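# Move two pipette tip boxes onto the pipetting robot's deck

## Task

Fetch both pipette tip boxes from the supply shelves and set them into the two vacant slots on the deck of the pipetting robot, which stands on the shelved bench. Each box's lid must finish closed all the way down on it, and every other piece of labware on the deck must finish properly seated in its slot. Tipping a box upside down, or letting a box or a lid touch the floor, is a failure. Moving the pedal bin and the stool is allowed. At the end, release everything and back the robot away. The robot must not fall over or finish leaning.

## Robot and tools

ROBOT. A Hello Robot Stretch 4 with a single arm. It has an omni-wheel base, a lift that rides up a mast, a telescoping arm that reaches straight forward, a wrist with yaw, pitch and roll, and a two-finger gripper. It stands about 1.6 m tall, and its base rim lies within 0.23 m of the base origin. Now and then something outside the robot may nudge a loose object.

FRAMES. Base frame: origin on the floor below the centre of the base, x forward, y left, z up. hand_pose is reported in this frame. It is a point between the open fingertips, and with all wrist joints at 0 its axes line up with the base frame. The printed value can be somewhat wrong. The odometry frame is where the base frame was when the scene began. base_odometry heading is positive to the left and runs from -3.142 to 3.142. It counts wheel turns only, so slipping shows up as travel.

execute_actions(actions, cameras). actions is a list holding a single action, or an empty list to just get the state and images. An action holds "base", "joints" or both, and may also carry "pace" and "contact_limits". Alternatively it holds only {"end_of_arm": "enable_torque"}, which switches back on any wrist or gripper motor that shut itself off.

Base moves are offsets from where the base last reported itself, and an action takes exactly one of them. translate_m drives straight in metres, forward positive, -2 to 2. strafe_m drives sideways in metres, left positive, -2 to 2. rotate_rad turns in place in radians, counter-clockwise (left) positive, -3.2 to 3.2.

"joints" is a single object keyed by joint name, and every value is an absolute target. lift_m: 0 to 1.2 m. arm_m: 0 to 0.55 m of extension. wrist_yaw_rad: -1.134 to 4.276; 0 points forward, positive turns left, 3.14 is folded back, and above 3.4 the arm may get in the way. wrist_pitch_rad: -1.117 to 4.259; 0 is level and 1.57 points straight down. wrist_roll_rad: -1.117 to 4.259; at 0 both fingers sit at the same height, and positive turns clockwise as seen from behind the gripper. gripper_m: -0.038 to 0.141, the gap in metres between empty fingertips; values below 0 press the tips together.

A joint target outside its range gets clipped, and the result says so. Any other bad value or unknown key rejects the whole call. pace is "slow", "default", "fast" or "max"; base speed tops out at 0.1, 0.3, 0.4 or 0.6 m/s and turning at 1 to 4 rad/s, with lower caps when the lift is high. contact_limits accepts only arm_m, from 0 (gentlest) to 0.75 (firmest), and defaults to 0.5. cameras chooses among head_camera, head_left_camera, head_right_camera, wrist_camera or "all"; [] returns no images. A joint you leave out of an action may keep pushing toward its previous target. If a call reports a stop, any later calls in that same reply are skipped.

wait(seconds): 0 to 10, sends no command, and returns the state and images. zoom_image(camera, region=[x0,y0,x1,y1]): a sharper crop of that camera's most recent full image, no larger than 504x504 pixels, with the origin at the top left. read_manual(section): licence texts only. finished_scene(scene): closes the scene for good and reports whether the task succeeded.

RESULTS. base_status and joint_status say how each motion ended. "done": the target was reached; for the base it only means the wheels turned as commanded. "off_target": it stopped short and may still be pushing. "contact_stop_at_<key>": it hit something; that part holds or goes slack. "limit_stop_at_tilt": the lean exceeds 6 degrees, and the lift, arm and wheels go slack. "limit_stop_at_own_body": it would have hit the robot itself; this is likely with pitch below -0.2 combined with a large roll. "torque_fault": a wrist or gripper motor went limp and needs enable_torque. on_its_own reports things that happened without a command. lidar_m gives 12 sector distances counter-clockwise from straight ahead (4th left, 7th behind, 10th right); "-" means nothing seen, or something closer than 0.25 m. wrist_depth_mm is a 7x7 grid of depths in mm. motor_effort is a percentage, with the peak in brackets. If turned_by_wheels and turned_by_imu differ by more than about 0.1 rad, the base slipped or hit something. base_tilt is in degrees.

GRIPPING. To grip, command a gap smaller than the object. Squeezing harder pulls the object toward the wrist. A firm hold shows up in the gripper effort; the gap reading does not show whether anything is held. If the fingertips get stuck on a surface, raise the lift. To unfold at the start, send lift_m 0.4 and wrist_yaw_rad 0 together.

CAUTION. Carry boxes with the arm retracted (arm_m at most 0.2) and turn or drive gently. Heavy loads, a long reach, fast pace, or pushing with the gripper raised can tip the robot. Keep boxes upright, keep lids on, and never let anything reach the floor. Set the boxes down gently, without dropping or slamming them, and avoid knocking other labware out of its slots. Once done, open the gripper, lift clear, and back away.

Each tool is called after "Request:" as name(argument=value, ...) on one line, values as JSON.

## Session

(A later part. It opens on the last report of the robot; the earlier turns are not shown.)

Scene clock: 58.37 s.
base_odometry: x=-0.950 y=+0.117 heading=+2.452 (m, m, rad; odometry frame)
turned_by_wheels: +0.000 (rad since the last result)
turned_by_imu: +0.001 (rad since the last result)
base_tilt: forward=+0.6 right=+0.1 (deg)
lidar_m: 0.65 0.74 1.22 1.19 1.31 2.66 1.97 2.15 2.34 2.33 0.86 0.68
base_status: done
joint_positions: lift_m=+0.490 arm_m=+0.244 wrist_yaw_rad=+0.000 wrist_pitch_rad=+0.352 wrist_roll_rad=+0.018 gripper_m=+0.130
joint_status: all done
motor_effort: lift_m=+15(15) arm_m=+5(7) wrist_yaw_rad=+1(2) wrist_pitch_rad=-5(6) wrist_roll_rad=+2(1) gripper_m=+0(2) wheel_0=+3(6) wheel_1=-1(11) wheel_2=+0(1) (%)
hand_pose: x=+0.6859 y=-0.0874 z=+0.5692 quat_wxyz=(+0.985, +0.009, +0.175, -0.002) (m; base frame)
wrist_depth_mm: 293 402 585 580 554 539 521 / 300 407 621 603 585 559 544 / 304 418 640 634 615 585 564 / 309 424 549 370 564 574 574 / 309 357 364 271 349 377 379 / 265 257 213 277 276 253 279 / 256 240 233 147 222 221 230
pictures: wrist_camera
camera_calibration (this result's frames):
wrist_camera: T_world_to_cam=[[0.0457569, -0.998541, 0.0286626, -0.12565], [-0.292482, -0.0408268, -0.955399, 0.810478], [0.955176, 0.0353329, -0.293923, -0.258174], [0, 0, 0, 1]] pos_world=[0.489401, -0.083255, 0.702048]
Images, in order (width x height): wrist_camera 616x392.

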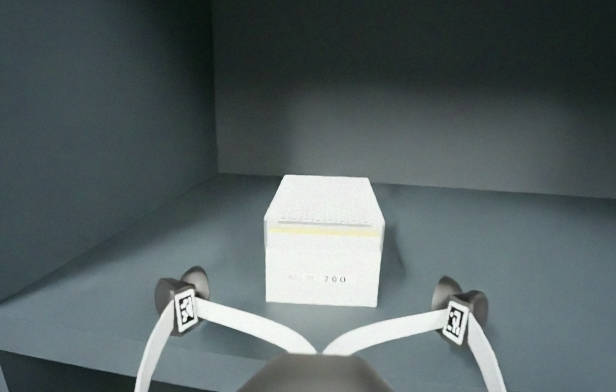

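Request:
execute_actions(actions=[{"joints":{"arm_m":0.312,"lift_m":0.481},"pace":"slow","contact_limits":{"arm_m":0.2}}], cameras=[])

Request:
execute_actions(actions=[{"joints":{"gripper_m":0.04}}], cameras=[])

Request:
execute_actions(actions=[{"joints":{"lift_m":0.505},"pace":"slow"}], cameras=[])

Request:
execute_actions(actions=[{"joints":{"arm_m":0.0}}], cameras=["wrist_camera"])

Request:
execute_actions(actions=[{"base":{"rotate_rad":0.653}}], cameras=[])

Request:
execute_actions(actions=[{"base":{"strafe_m":0.71},"joints":{"lift_m":0.79},"pace":"fast"}], cameras=[])

Request:
execute_actions(actions=[{"base":{"rotate_rad":0.765}}], cameras=[])

Request:
execute_actions(actions=[{"joints":{"arm_m":0.17,"lift_m":0.75}}], cameras=["wrist_camera"])

Scene clock: 62.20 s.
base_odometry: x=-0.950 y=+0.117 heading=+2.452 (m, m, rad; odometry frame)
turned_by_wheels: +0.000 (rad since the last result)
turned_by_imu: +0.001 (rad since the last result)
base_tilt: forward=+0.7 right=+0.1 (deg)
lidar_m: 0.66 0.76 1.21 1.19 1.30 2.63 1.98 2.15 2.35 2.31 0.85 0.65
base_status: not commanded
joint_positions: lift_m=+0.481 arm_m=+0.311 wrist_yaw_rad=+0.000 wrist_pitch_rad=+0.352 wrist_roll_rad=+0.018 gripper_m=+0.130
joint_status: all done
motor_effort: lift_m=+14(14) arm_m=+5(4) wrist_yaw_rad=+1(0) wrist_pitch_rad=-5(5) wrist_roll_rad=+2(1) gripper_m=+0(1) wheel_0=+3(3) wheel_1=-1(1) wheel_2=+0(0) (%)
contact_limits: arm_m 0.2
hand_pose: x=+0.7528 y=-0.0874 z=+0.5602 quat_wxyz=(+0.985, +0.009, +0.175, -0.002) (m; base frame)
wrist_depth_mm: 286 389 535 517 504 484 469 / 289 397 559 539 517 504 488 / 296 404 580 564 549 525 504 / 300 415 508 433 530 535 521 / 294 338 343 208 310 355 359 / 251 243 206 206 204 240 264 / 204 203 207 147 209 209 213
pictures: none
No camera images: the call's "cameras" was empty. Leave "cameras" out to get every camera's image.

Scene clock: 64.03 s.
base_odometry: x=-0.950 y=+0.117 heading=+2.452 (m, m, rad; odometry frame)
turned_by_wheels: +0.000 (rad since the last result)
turned_by_imu: +0.000 (rad since the last result)
base_tilt: forward=+0.7 right=+0.2 (deg)
lidar_m: 0.65 0.73 1.21 1.17 1.32 2.66 1.99 2.14 2.33 2.31 0.85 0.67
base_status: not commanded
joint_positions: lift_m=+0.481 arm_m=+0.311 wrist_yaw_rad=+0.000 wrist_pitch_rad=+0.353 wrist_roll_rad=+0.018 gripper_m=+0.040
joint_status: all done
motor_effort: lift_m=+14(14) arm_m=+5(5) wrist_yaw_rad=+1(1) wrist_pitch_rad=-8(10) wrist_roll_rad=+2(1) gripper_m=-16(17) wheel_0=+3(3) wheel_1=-1(1) wheel_2=+0(0) (%)
hand_pose: x=+0.7527 y=-0.0874 z=+0.5598 quat_wxyz=(+0.984, +0.009, +0.176, -0.002) (m; base frame)
wrist_depth_mm: 286 389 535 517 504 484 469 / 290 397 554 539 521 504 488 / 296 404 580 564 549 525 512 / 298 410 504 517 525 535 517 / 297 334 340 195 307 351 353 / 248 252 191 192 190 262 262 / 202 201 202 196 197 186 212
pictures: none
No camera images: the call's "cameras" was empty. Leave "cameras" out to get every camera's image.

Scene clock: 65.00 s.
base_odometry: x=-0.950 y=+0.117 heading=+2.452 (m, m, rad; odometry frame)
turned_by_wheels: +0.000 (rad since the last result)
turned_by_imu: +0.000 (rad since the last result)
base_tilt: forward=+0.7 right=+0.1 (deg)
lidar_m: 0.65 0.71 1.23 1.18 1.31 2.65 1.98 2.15 2.34 2.32 0.86 0.66
base_status: not commanded
joint_positions: lift_m=+0.505 arm_m=+0.311 wrist_yaw_rad=+0.000 wrist_pitch_rad=+0.354 wrist_roll_rad=+0.018 gripper_m=+0.040
joint_status: all done
motor_effort: lift_m=+25(25) arm_m=+5(5) wrist_yaw_rad=+1(1) wrist_pitch_rad=-12(11) wrist_roll_rad=+2(1) gripper_m=-15(15) wheel_0=+3(3) wheel_1=-1(1) wheel_2=+0(0) (%)
hand_pose: x=+0.7526 y=-0.0874 z=+0.5828 quat_wxyz=(+0.984, +0.009, +0.176, -0.002) (m; base frame)
wrist_depth_mm: 285 387 535 517 504 492 469 / 290 397 549 539 521 508 484 / 296 404 580 564 549 525 508 / 300 413 559 574 554 544 525 / 301 375 389 196 353 404 404 / 278 290 191 192 190 301 300 / 232 230 230 196 220 200 249
pictures: none
No camera images: the call's "cameras" was empty. Leave "cameras" out to get every camera's image.

Scene clock: 67.03 s.
base_odometry: x=-0.950 y=+0.117 heading=+2.452 (m, m, rad; odometry frame)
turned_by_wheels: +0.000 (rad since the last result)
turned_by_imu: +0.000 (rad since the last result)
base_tilt: forward=+0.7 right=+0.0 (deg)
lidar_m: 0.50 0.74 1.24 1.18 1.30 2.64 1.96 2.17 2.34 2.32 0.85 0.67
base_status: not commanded
joint_positions: lift_m=+0.505 arm_m=+0.001 wrist_yaw_rad=+0.000 wrist_pitch_rad=+0.354 wrist_roll_rad=+0.018 gripper_m=+0.040
joint_status: all done
motor_effort: lift_m=+25(25) arm_m=-5(6) wrist_yaw_rad=+1(0) wrist_pitch_rad=-11(11) wrist_roll_rad=+2(2) gripper_m=-15(15) wheel_0=+3(3) wheel_1=-1(1) wheel_2=+0(0) (%)
hand_pose: x=+0.4424 y=-0.0875 z=+0.5828 quat_wxyz=(+0.984, +0.009, +0.176, -0.002) (m; base frame)
wrist_depth_mm: 946 442 699 788 768 741 715 / 976 477 723 842 798 768 759 / 1025 492 750 878 831 820 788 / 1078 525 585 597 603 627 634 / 1138 539 480 195 439 439 418 / 1138 585 191 192 189 904 866 / 917 597 750 196 778 466 788
pictures: wrist_camera
camera_calibration (this result's frames):
wrist_camera: T_world_to_cam=[[0.0455979, -0.998551, 0.02857, -0.114837], [-0.294431, -0.0407632, -0.954803, 0.752798], [0.954584, 0.0351252, -0.295863, -0.0203011], [0, 0, 0, 1]] pos_world=[0.246263, -0.0832712, 0.716049]
Images, in order (width x height): wrist_camera 616x392.

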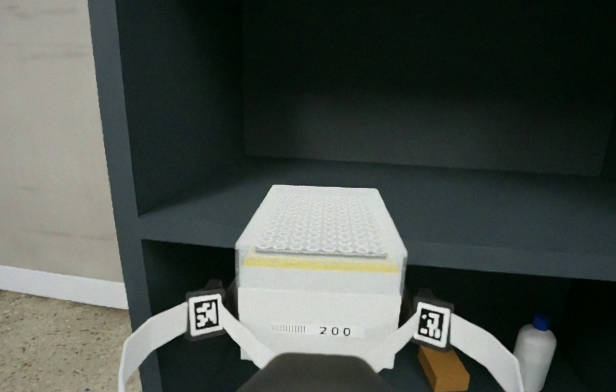

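Scene clock: 68.47 s.
base_odometry: x=-0.950 y=+0.117 heading=+3.104 (m, m, rad; odometry frame)
turned_by_wheels: +0.653 (rad since the last result)
turned_by_imu: +0.660 (rad since the last result)
base_tilt: forward=+0.7 right=+0.1 (deg)
lidar_m: 0.51 1.20 1.18 1.40 1.96 1.96 2.29 2.33 2.31 0.77 0.65 0.66
base_status: done
joint_positions: lift_m=+0.505 arm_m=+0.001 wrist_yaw_rad=+0.000 wrist_pitch_rad=+0.354 wrist_roll_rad=+0.018 gripper_m=+0.040
joint_status: not commanded
motor_effort: lift_m=+25(25) arm_m=-5(5) wrist_yaw_rad=+1(1) wrist_pitch_rad=-10(10) wrist_roll_rad=+1(2) gripper_m=-15(14) wheel_0=-1(7) wheel_1=-3(10) wheel_2=-2(8) (%)
hand_pose: x=+0.4425 y=-0.0874 z=+0.5828 quat_wxyz=(+0.984, +0.009, +0.176, -0.002) (m; base frame)
wrist_depth_mm: 1397 1618 1618 1229 1008 831 415 / 1430 1661 1661 1281 1025 854 466 / 1464 1708 1756 1336 1060 421 535 / 1537 1756 1863 1255 1078 442 569 / 1464 1537 1537 195 1042 449 415 / 1118 1138 191 192 190 477 759 / 917 917 917 196 878 327 809
pictures: none
No camera images: the call's "cameras" was empty. Leave "cameras" out to get every camera's image.

Scene clock: 71.40 s.
base_odometry: x=-0.977 y=-0.593 heading=+3.104 (m, m, rad; odometry frame)
turned_by_wheels: +0.000 (rad since the last result)
turned_by_imu: +0.003 (rad since the last result)
base_tilt: forward=+0.7 right=+0.2 (deg)
lidar_m: 0.49 0.68 0.69 0.80 2.11 1.52 1.72 2.81 2.80 1.35 1.19 1.66
base_status: done
joint_positions: lift_m=+0.790 arm_m=+0.001 wrist_yaw_rad=+0.000 wrist_pitch_rad=+0.354 wrist_roll_rad=+0.018 gripper_m=+0.040
joint_status: all done
motor_effort: lift_m=+25(26) arm_m=-5(5) wrist_yaw_rad=+0(2) wrist_pitch_rad=-9(10) wrist_roll_rad=+1(1) gripper_m=-16(16) wheel_0=+2(12) wheel_1=-2(16) wheel_2=+0(4) (%)
hand_pose: x=+0.4425 y=-0.0874 z=+0.8679 quat_wxyz=(+0.984, +0.009, +0.176, -0.002) (m; base frame)
wrist_depth_mm: 831 647 1366 1618 1537 1281 1118 / 1008 759 1430 1756 1576 1281 1138 / 1042 778 1464 1863 1618 1366 1160 / 715 723 768 1708 1618 1366 1182 / 517 591 750 195 1576 1430 1205 / 691 1229 191 193 190 1430 1255 / 1182 1229 1229 197 1229 723 1255
pictures: none
No camera images: the call's "cameras" was empty. Leave "cameras" out to get every camera's image.

Scene clock: 72.93 s.
base_odometry: x=-0.977 y=-0.593 heading=-2.414 (m, m, rad; odometry frame)
turned_by_wheels: +0.765 (rad since the last result)
turned_by_imu: +0.773 (rad since the last result)
base_tilt: forward=+0.7 right=+0.2 (deg)
lidar_m: 0.50 0.71 1.00 1.64 1.50 2.07 2.84 2.39 1.19 1.21 0.97 0.70
base_status: done
joint_positions: lift_m=+0.790 arm_m=+0.001 wrist_yaw_rad=+0.000 wrist_pitch_rad=+0.354 wrist_roll_rad=+0.018 gripper_m=+0.040
joint_status: not commanded
motor_effort: lift_m=+25(25) arm_m=-5(5) wrist_yaw_rad=+1(3) wrist_pitch_rad=-9(10) wrist_roll_rad=+1(1) gripper_m=-16(16) wheel_0=-3(6) wheel_1=-2(7) wheel_2=-1(6) (%)
hand_pose: x=+0.4425 y=-0.0874 z=+0.8679 quat_wxyz=(+0.984, +0.009, +0.176, -0.001) (m; base frame)
wrist_depth_mm: 1118 1118 1098 1098 1118 634 549 / 1160 1160 1160 1138 1118 661 1118 / 1229 1182 1182 1205 1229 691 1182 / 741 627 591 603 699 715 831 / 530 525 517 195 492 539 539 / 1464 1308 191 192 190 539 1397 / 1308 1255 1255 196 1138 488 1336
pictures: none
No camera images: the call's "cameras" was empty. Leave "cameras" out to get every camera's image.

Scene clock: 74.53 s.
base_odometry: x=-0.977 y=-0.593 heading=-2.414 (m, m, rad; odometry frame)
turned_by_wheels: +0.000 (rad since the last result)
turned_by_imu: +0.000 (rad since the last result)
base_tilt: forward=+0.6 right=+0.1 (deg)
lidar_m: 0.67 0.71 0.99 1.65 1.54 2.06 2.83 2.40 1.23 1.18 0.98 0.72
base_status: not commanded
joint_positions: lift_m=+0.750 arm_m=+0.169 wrist_yaw_rad=+0.000 wrist_pitch_rad=+0.354 wrist_roll_rad=+0.018 gripper_m=+0.040
joint_status: all done
motor_effort: lift_m=+15(23) arm_m=+5(6) wrist_yaw_rad=+0(0) wrist_pitch_rad=-11(10) wrist_roll_rad=+3(2) gripper_m=-15(15) wheel_0=-3(3) wheel_1=-2(2) wheel_2=-1(1) (%)
hand_pose: x=+0.6107 y=-0.0874 z=+0.8286 quat_wxyz=(+0.984, +0.009, +0.176, -0.001) (m; base frame)
wrist_depth_mm: 976 960 960 960 960 946 473 / 991 1008 991 991 976 976 504 / 991 1008 585 1042 1025 574 530 / 500 455 404 539 661 564 544 / 389 384 379 195 364 418 442 / 330 330 191 192 190 330 330 / 1205 1182 1138 196 379 271 1205
pictures: wrist_camera
camera_calibration (this result's frames):
wrist_camera: T_world_to_cam=[[0.0458489, -0.99854, 0.0285766, -0.12962], [-0.294239, -0.0408368, -0.954859, 1.03703], [0.954632, 0.0353709, -0.295681, -0.108279], [0, 0, 0, 1]] pos_world=[0.414443, -0.0832521, 0.961905]
Images, in order (width x height): wrist_camera 616x392.

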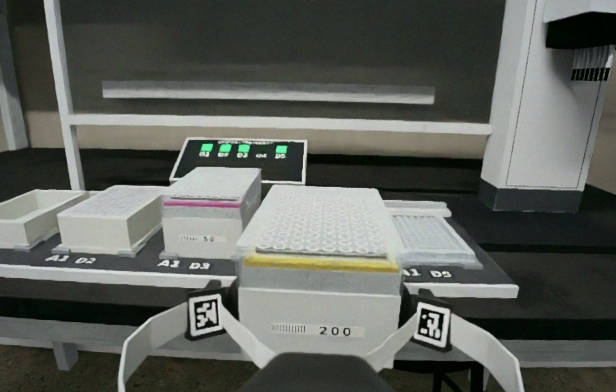

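Request:
execute_actions(actions=[{"base":{"strafe_m":-0.005},"joints":{"arm_m":0.335,"lift_m":0.735,"wrist_yaw_rad":0.02},"contact_limits":{"arm_m":0.15}}], cameras=["wrist_camera"])

Scene clock: 77.20 s.
base_odometry: x=-0.980 y=-0.589 heading=-2.414 (m, m, rad; odometry frame)
turned_by_wheels: +0.000 (rad since the last result)
turned_by_imu: +0.001 (rad since the last result)
base_tilt: forward=+0.6 right=+0.2 (deg)
lidar_m: 0.69 0.71 1.00 1.66 1.54 2.05 2.84 2.36 1.21 1.20 1.71 0.69
base_status: done
joint_positions: lift_m=+0.735 arm_m=+0.334 wrist_yaw_rad=+0.020 wrist_pitch_rad=+0.354 wrist_roll_rad=+0.018 gripper_m=+0.040
joint_status: all done
motor_effort: lift_m=+15(15) arm_m=+5(5) wrist_yaw_rad=+0(2) wrist_pitch_rad=-9(12) wrist_roll_rad=+2(1) gripper_m=-14(16) wheel_0=-1(4) wheel_1=+1(9) wheel_2=+0(0) (%)
contact_limits: arm_m 0.15
hand_pose: x=+0.7774 y=-0.0820 z=+0.8137 quat_wxyz=(+0.984, +0.007, +0.176, +0.008) (m; base frame)
wrist_depth_mm: 842 831 820 820 809 798 778 / 866 854 854 842 820 820 809 / 904 891 424 854 878 866 413 / 569 392 379 389 609 615 410 / 267 223 259 195 322 368 384 / 238 218 192 191 190 285 283 / 219 217 216 196 208 193 235
pictures: wrist_camera
camera_calibration (this result's frames):
wrist_camera: T_world_to_cam=[[0.0658009, -0.997423, 0.0285786, -0.146836], [-0.293323, -0.0467102, -0.954872, 1.07082], [0.953746, 0.0544487, -0.295641, -0.269827], [0, 0, 0, 1]] pos_world=[0.581104, -0.0817475, 0.946917]
Images, in order (width x height): wrist_camera 616x392.

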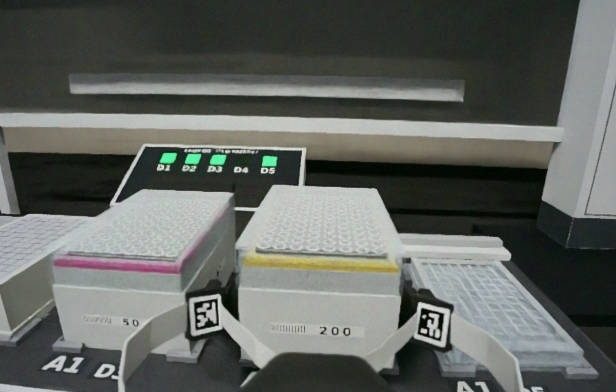

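Request:
execute_actions(actions=[{"joints":{"arm_m":0.351,"lift_m":0.728},"pace":"slow","contact_limits":{"arm_m":0.15}}], cameras=["wrist_camera"])

Request:
execute_actions(actions=[{"joints":{"lift_m":0.72},"pace":"slow"}], cameras=["wrist_camera"])

Scene clock: 79.60 s.
base_odometry: x=-0.980 y=-0.589 heading=-2.414 (m, m, rad; odometry frame)
turned_by_wheels: +0.000 (rad since the last result)
turned_by_imu: +0.000 (rad since the last result)
base_tilt: forward=+0.8 right=+0.1 (deg)
lidar_m: 0.68 0.69 0.98 1.67 1.53 2.06 2.85 2.39 1.21 1.17 1.70 0.72
base_status: not commanded
joint_positions: lift_m=+0.728 arm_m=+0.350 wrist_yaw_rad=+0.020 wrist_pitch_rad=+0.354 wrist_roll_rad=+0.018 gripper_m=+0.040
joint_status: all done
motor_effort: lift_m=+14(14) arm_m=+5(4) wrist_yaw_rad=+1(0) wrist_pitch_rad=-10(9) wrist_roll_rad=+2(3) gripper_m=-15(16) wheel_0=-1(1) wheel_1=+1(1) wheel_2=+0(0) (%)
contact_limits: arm_m 0.15
hand_pose: x=+0.7933 y=-0.0820 z=+0.8067 quat_wxyz=(+0.984, +0.007, +0.176, +0.008) (m; base frame)
wrist_depth_mm: 831 820 809 798 778 778 778 / 854 831 820 820 809 809 809 / 878 778 407 820 831 854 820 / 544 362 362 370 585 591 427 / 243 208 259 195 314 355 368 / 206 199 191 191 190 272 273 / 208 205 206 197 200 189 220
pictures: wrist_camera
camera_calibration (this result's frames):
wrist_camera: T_world_to_cam=[[0.0657994, -0.997424, 0.0285784, -0.147687], [-0.293327, -0.0467098, -0.95487, 1.06884], [0.953745, 0.0544471, -0.295645, -0.287125], [0, 0, 0, 1]] pos_world=[0.597083, -0.0817476, 0.939939]
Images, in order (width x height): wrist_camera 616x392.

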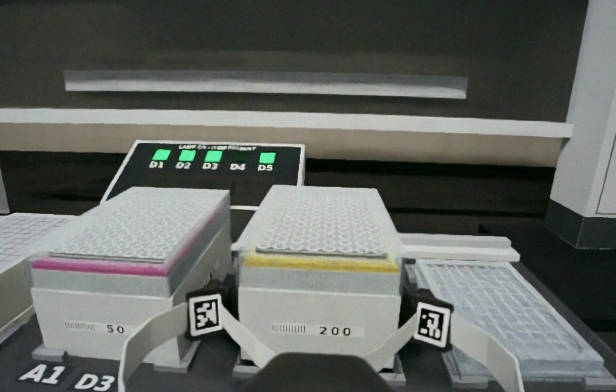

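Scene clock: 80.30 s.
base_odometry: x=-0.980 y=-0.589 heading=-2.414 (m, m, rad; odometry frame)
turned_by_wheels: +0.000 (rad since the last result)
turned_by_imu: +0.000 (rad since the last result)
base_tilt: forward=+0.7 right=+0.2 (deg)
lidar_m: 0.69 0.71 1.00 1.67 1.53 2.07 2.84 2.39 1.20 1.18 1.71 0.71
base_status: not commanded
joint_positions: lift_m=+0.720 arm_m=+0.350 wrist_yaw_rad=+0.021 wrist_pitch_rad=+0.350 wrist_roll_rad=+0.018 gripper_m=+0.040
joint_status: all done
motor_effort: lift_m=+13(14) arm_m=+5(5) wrist_yaw_rad=+0(1) wrist_pitch_rad=-1(10) wrist_roll_rad=+1(2) gripper_m=-16(15) wheel_0=-1(1) wheel_1=+1(2) wheel_2=+0(0) (%)
hand_pose: x=+0.7938 y=-0.0818 z=+0.7997 quat_wxyz=(+0.985, +0.007, +0.174, +0.009) (m; base frame)
wrist_depth_mm: 820 820 809 798 788 788 778 / 854 798 820 820 809 820 798 / 878 418 407 854 854 854 842 / 530 355 355 366 574 591 424 / 207 202 258 196 310 347 359 / 204 198 191 192 190 265 264 / 203 201 201 196 196 183 213
pictures: wrist_camera
camera_calibration (this result's frames):
wrist_camera: T_world_to_cam=[[0.0661154, -0.997397, 0.0287673, -0.147801], [-0.290027, -0.046795, -0.955874, 1.0605], [0.954732, 0.0548547, -0.292366, -0.29301], [0, 0, 0, 1]] pos_world=[0.597091, -0.0817173, 0.932287]
Images, in order (width x height): wrist_camera 616x392.

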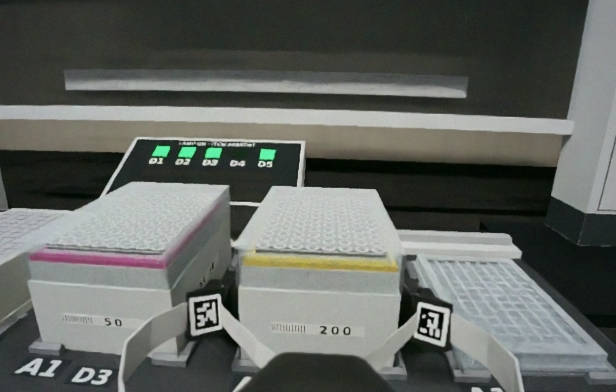

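Request:
zoom_image(camera="wrist_camera", region=[170, 230, 470, 392])

Region (170, 230, 470, 392) of wrist_camera's 616x392 image, scaled by 1.680; it fills the top 272 rows of this view, and the rest is white.

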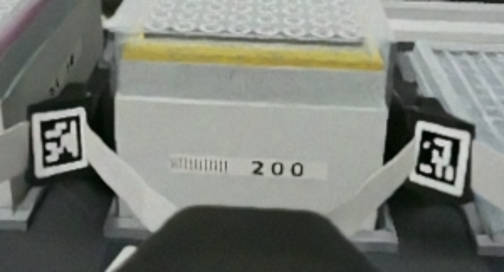

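Request:
execute_actions(actions=[{"base":{"strafe_m":-0.002},"joints":{"lift_m":0.727},"pace":"slow"}], cameras=[])

Request:
execute_actions(actions=[{"joints":{"lift_m":0.72},"pace":"slow"}], cameras=["wrist_camera"])

Scene clock: 82.23 s.
base_odometry: x=-0.982 y=-0.587 heading=-2.414 (m, m, rad; odometry frame)
turned_by_wheels: +0.000 (rad since the last result)
turned_by_imu: +0.000 (rad since the last result)
base_tilt: forward=+0.7 right=+0.1 (deg)
lidar_m: 0.68 0.71 1.00 1.64 1.53 2.10 2.83 2.34 1.21 1.18 1.72 0.70
base_status: done
joint_positions: lift_m=+0.727 arm_m=+0.350 wrist_yaw_rad=+0.021 wrist_pitch_rad=+0.353 wrist_roll_rad=+0.018 gripper_m=+0.040
joint_status: all done
motor_effort: lift_m=+25(26) arm_m=+5(5) wrist_yaw_rad=-1(2) wrist_pitch_rad=-9(10) wrist_roll_rad=+1(2) gripper_m=-16(16) wheel_0=+1(7) wheel_1=-1(5) wheel_2=+0(2) (%)
hand_pose: x=+0.7935 y=-0.0818 z=+0.8049 quat_wxyz=(+0.984, +0.007, +0.176, +0.009) (m; base frame)
wrist_depth_mm: 820 820 798 809 778 788 768 / 854 842 831 820 809 798 798 / 878 421 407 854 854 854 621 / 539 359 359 368 580 591 421 / 216 205 264 195 317 347 366 / 204 200 191 191 190 270 268 / 206 204 203 196 198 185 218
pictures: none
No camera images: the call's "cameras" was empty. Leave "cameras" out to get every camera's image.

Scene clock: 82.90 s.
base_odometry: x=-0.982 y=-0.587 heading=-2.414 (m, m, rad; odometry frame)
turned_by_wheels: +0.000 (rad since the last result)
turned_by_imu: +0.000 (rad since the last result)
base_tilt: forward=+0.6 right=+0.1 (deg)
lidar_m: 0.69 0.72 0.97 1.66 1.53 2.08 2.84 2.37 1.20 1.17 1.71 0.72
base_status: not commanded
joint_positions: lift_m=+0.720 arm_m=+0.350 wrist_yaw_rad=+0.021 wrist_pitch_rad=+0.350 wrist_roll_rad=+0.018 gripper_m=+0.040
joint_status: all done
motor_effort: lift_m=+13(24) arm_m=+5(5) wrist_yaw_rad=-2(2) wrist_pitch_rad=+0(10) wrist_roll_rad=+2(1) gripper_m=-15(14) wheel_0=+1(1) wheel_1=-1(1) wheel_2=+0(0) (%)
hand_pose: x=+0.7939 y=-0.0817 z=+0.7997 quat_wxyz=(+0.985, +0.007, +0.174, +0.009) (m; base frame)
wrist_depth_mm: 820 820 809 798 788 778 778 / 854 788 831 820 831 809 809 / 866 415 407 866 854 854 621 / 535 355 355 362 574 591 418 / 206 202 263 195 312 345 359 / 203 198 191 192 190 265 264 / 202 201 200 196 196 183 213
pictures: wrist_camera
camera_calibration (this result's frames):
wrist_camera: T_world_to_cam=[[0.0664672, -0.997374, 0.0287661, -0.147985], [-0.290109, -0.0469017, -0.955844, 1.06053], [0.954683, 0.0551869, -0.292465, -0.292919], [0, 0, 0, 1]] pos_world=[0.597149, -0.0816905, 0.932287]
Images, in order (width x height): wrist_camera 616x392.

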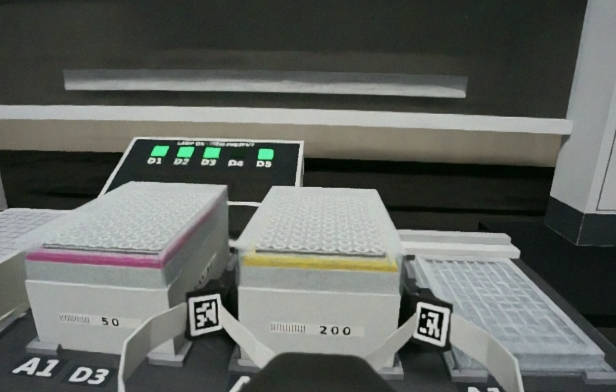

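Request:
execute_actions(actions=[{"joints":{"gripper_m":0.056,"lift_m":0.722},"pace":"slow"}], cameras=[])

Request:
execute_actions(actions=[{"joints":{"lift_m":0.716},"pace":"slow"}], cameras=["wrist_camera"])

Scene clock: 84.63 s.
base_odometry: x=-0.982 y=-0.587 heading=-2.414 (m, m, rad; odometry frame)
turned_by_wheels: +0.000 (rad since the last result)
turned_by_imu: +0.000 (rad since the last result)
base_tilt: forward=+0.7 right=+0.2 (deg)
lidar_m: 0.70 0.70 1.00 1.64 1.53 2.06 2.81 2.39 1.20 1.19 1.70 0.69
base_status: not commanded
joint_positions: lift_m=+0.722 arm_m=+0.350 wrist_yaw_rad=+0.018 wrist_pitch_rad=+0.353 wrist_roll_rad=+0.018 gripper_m=+0.056
joint_status: all done
motor_effort: lift_m=+24(24) arm_m=+5(4) wrist_yaw_rad=+5(6) wrist_pitch_rad=-7(9) wrist_roll_rad=+1(1) gripper_m=-10(16) wheel_0=+1(1) wheel_1=-1(1) wheel_2=+0(0) (%)
hand_pose: x=+0.7934 y=-0.0824 z=+0.8000 quat_wxyz=(+0.984, +0.007, +0.176, +0.008) (m; base frame)
wrist_depth_mm: 831 820 809 798 788 778 788 / 854 788 788 831 820 798 809 / 854 413 404 788 854 842 402 / 530 355 353 362 564 574 421 / 204 202 265 198 309 349 357 / 204 200 196 196 193 263 263 / 202 201 202 168 198 199 212
pictures: none
No camera images: the call's "cameras" was empty. Leave "cameras" out to get every camera's image.

Scene clock: 85.27 s.
base_odometry: x=-0.982 y=-0.587 heading=-2.414 (m, m, rad; odometry frame)
turned_by_wheels: +0.000 (rad since the last result)
turned_by_imu: +0.000 (rad since the last result)
base_tilt: forward=+0.7 right=+0.2 (deg)
lidar_m: 0.68 0.72 0.99 1.68 1.54 2.09 2.83 2.38 1.22 1.18 1.71 0.70
base_status: not commanded
joint_positions: lift_m=+0.717 arm_m=+0.350 wrist_yaw_rad=+0.018 wrist_pitch_rad=+0.351 wrist_roll_rad=+0.018 gripper_m=+0.056
joint_status: all done
motor_effort: lift_m=+12(24) arm_m=+5(4) wrist_yaw_rad=+5(6) wrist_pitch_rad=-1(11) wrist_roll_rad=+1(2) gripper_m=-8(9) wheel_0=+1(1) wheel_1=-1(1) wheel_2=+0(0) (%)
hand_pose: x=+0.7936 y=-0.0824 z=+0.7957 quat_wxyz=(+0.985, +0.007, +0.175, +0.008) (m; base frame)
wrist_depth_mm: 820 820 798 798 798 778 778 / 854 788 778 778 809 809 820 / 878 866 407 788 854 842 392 / 517 282 353 293 559 580 418 / 200 199 266 197 304 347 351 / 204 200 195 195 191 258 258 / 198 196 199 168 196 195 208
pictures: wrist_camera
camera_calibration (this result's frames):
wrist_camera: T_world_to_cam=[[0.0640144, -0.997535, 0.0287467, -0.146577], [-0.290614, -0.0461913, -0.955725, 1.05694], [0.954697, 0.052826, -0.292854, -0.293723], [0, 0, 0, 1]] pos_world=[0.596961, -0.0818779, 0.928338]
Images, in order (width x height): wrist_camera 616x392.

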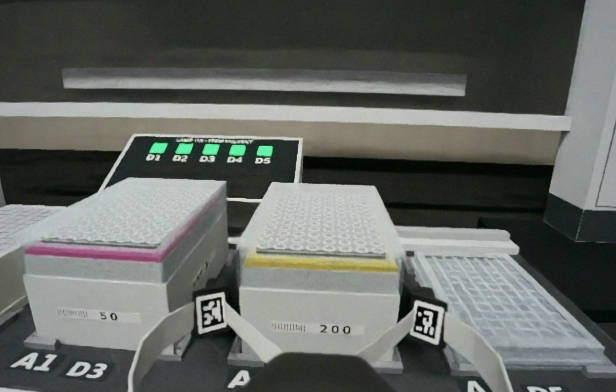

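Request:
execute_actions(actions=[{"joints":{"gripper_m":0.097,"lift_m":0.721,"arm_m":0.339},"pace":"slow"}], cameras=[])

Request:
execute_actions(actions=[{"base":{"translate_m":-0.15},"joints":{"arm_m":0.0}}], cameras=["wrist_camera"])

Request:
zoom_image(camera="wrist_camera", region=[100, 90, 450, 210])

Scene clock: 87.97 s.
base_odometry: x=-0.982 y=-0.587 heading=-2.414 (m, m, rad; odometry frame)
turned_by_wheels: +0.000 (rad since the last result)
turned_by_imu: +0.001 (rad since the last result)
base_tilt: forward=+0.7 right=+0.1 (deg)
lidar_m: 0.69 0.72 0.99 1.67 1.55 2.08 2.84 2.39 1.21 1.17 1.70 0.71
base_status: not commanded
joint_positions: lift_m=+0.721 arm_m=+0.340 wrist_yaw_rad=+0.020 wrist_pitch_rad=+0.352 wrist_roll_rad=+0.018 gripper_m=+0.097
joint_status: all done
motor_effort: lift_m=+25(26) arm_m=-5(6) wrist_yaw_rad=+0(6) wrist_pitch_rad=-5(9) wrist_roll_rad=+1(2) gripper_m=-2(11) wheel_0=+1(1) wheel_1=-1(1) wheel_2=+0(0) (%)
hand_pose: x=+0.7833 y=-0.0819 z=+0.7994 quat_wxyz=(+0.985, +0.007, +0.175, +0.008) (m; base frame)
wrist_depth_mm: 831 831 820 809 798 798 778 / 842 798 788 831 831 820 809 / 891 750 418 798 866 854 402 / 530 329 366 300 564 574 410 / 218 207 263 206 309 351 355 / 217 212 198 204 200 262 262 / 202 201 204 141 208 202 211
pictures: none
No camera images: the call's "cameras" was empty. Leave "cameras" out to get every camera's image.

Scene clock: 90.10 s.
base_odometry: x=-0.870 y=-0.488 heading=-2.415 (m, m, rad; odometry frame)
turned_by_wheels: +0.000 (rad since the last result)
turned_by_imu: +0.000 (rad since the last result)
base_tilt: forward=+0.6 right=+0.3 (deg)
lidar_m: 0.80 0.86 2.19 1.49 1.53 2.07 2.69 2.37 1.20 1.16 1.70 0.85
base_status: done
joint_positions: lift_m=+0.721 arm_m=+0.001 wrist_yaw_rad=+0.020 wrist_pitch_rad=+0.352 wrist_roll_rad=+0.018 gripper_m=+0.097
joint_status: all done
motor_effort: lift_m=+25(25) arm_m=-5(7) wrist_yaw_rad=+1(0) wrist_pitch_rad=-5(5) wrist_roll_rad=+1(3) gripper_m=-1(1) wheel_0=-3(6) wheel_1=-3(9) wheel_2=+0(10) (%)
hand_pose: x=+0.4443 y=-0.0820 z=+0.7993 quat_wxyz=(+0.984, +0.007, +0.175, +0.008) (m; base frame)
wrist_depth_mm: 1281 1255 1255 1255 1205 741 1229 / 1336 1308 1281 1281 1255 798 1255 / 1042 891 732 691 1160 831 1308 / 683 668 647 661 647 647 647 / 1576 1499 1499 1464 904 1430 1430 / 1499 1464 198 1464 216 1499 1499 / 1182 1205 1229 141 1205 1205 768
pictures: wrist_camera
camera_calibration (this result's frames):
wrist_camera: T_world_to_cam=[[0.0655196, -0.997439, 0.0286845, -0.124537], [-0.291849, -0.0466444, -0.955326, 0.959112], [0.954218, 0.054221, -0.294158, 0.0421401], [0, 0, 0, 1]] pos_world=[0.247865, -0.0817654, 0.932233]
Images, in order (width x height): wrist_camera 616x392.

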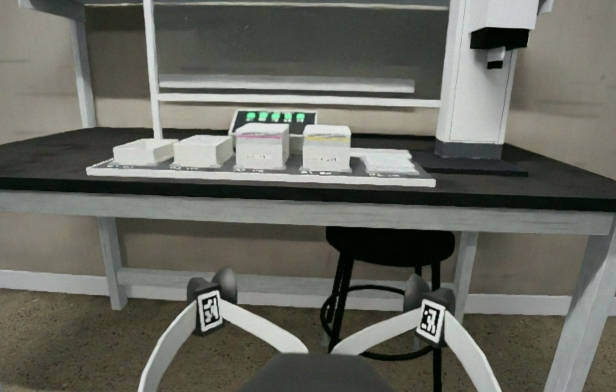

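Region (100, 90, 450, 210) of wrist_camera's 616x392 image, scaled by 1.440; it fills the top 173 rows of this view, and the rest is white.

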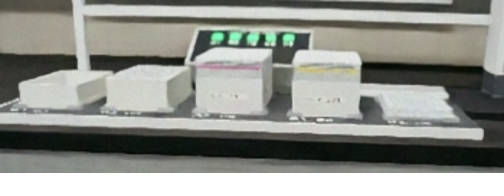

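Request:
finished_scene(scene=2)

The scene is finished: the task was done.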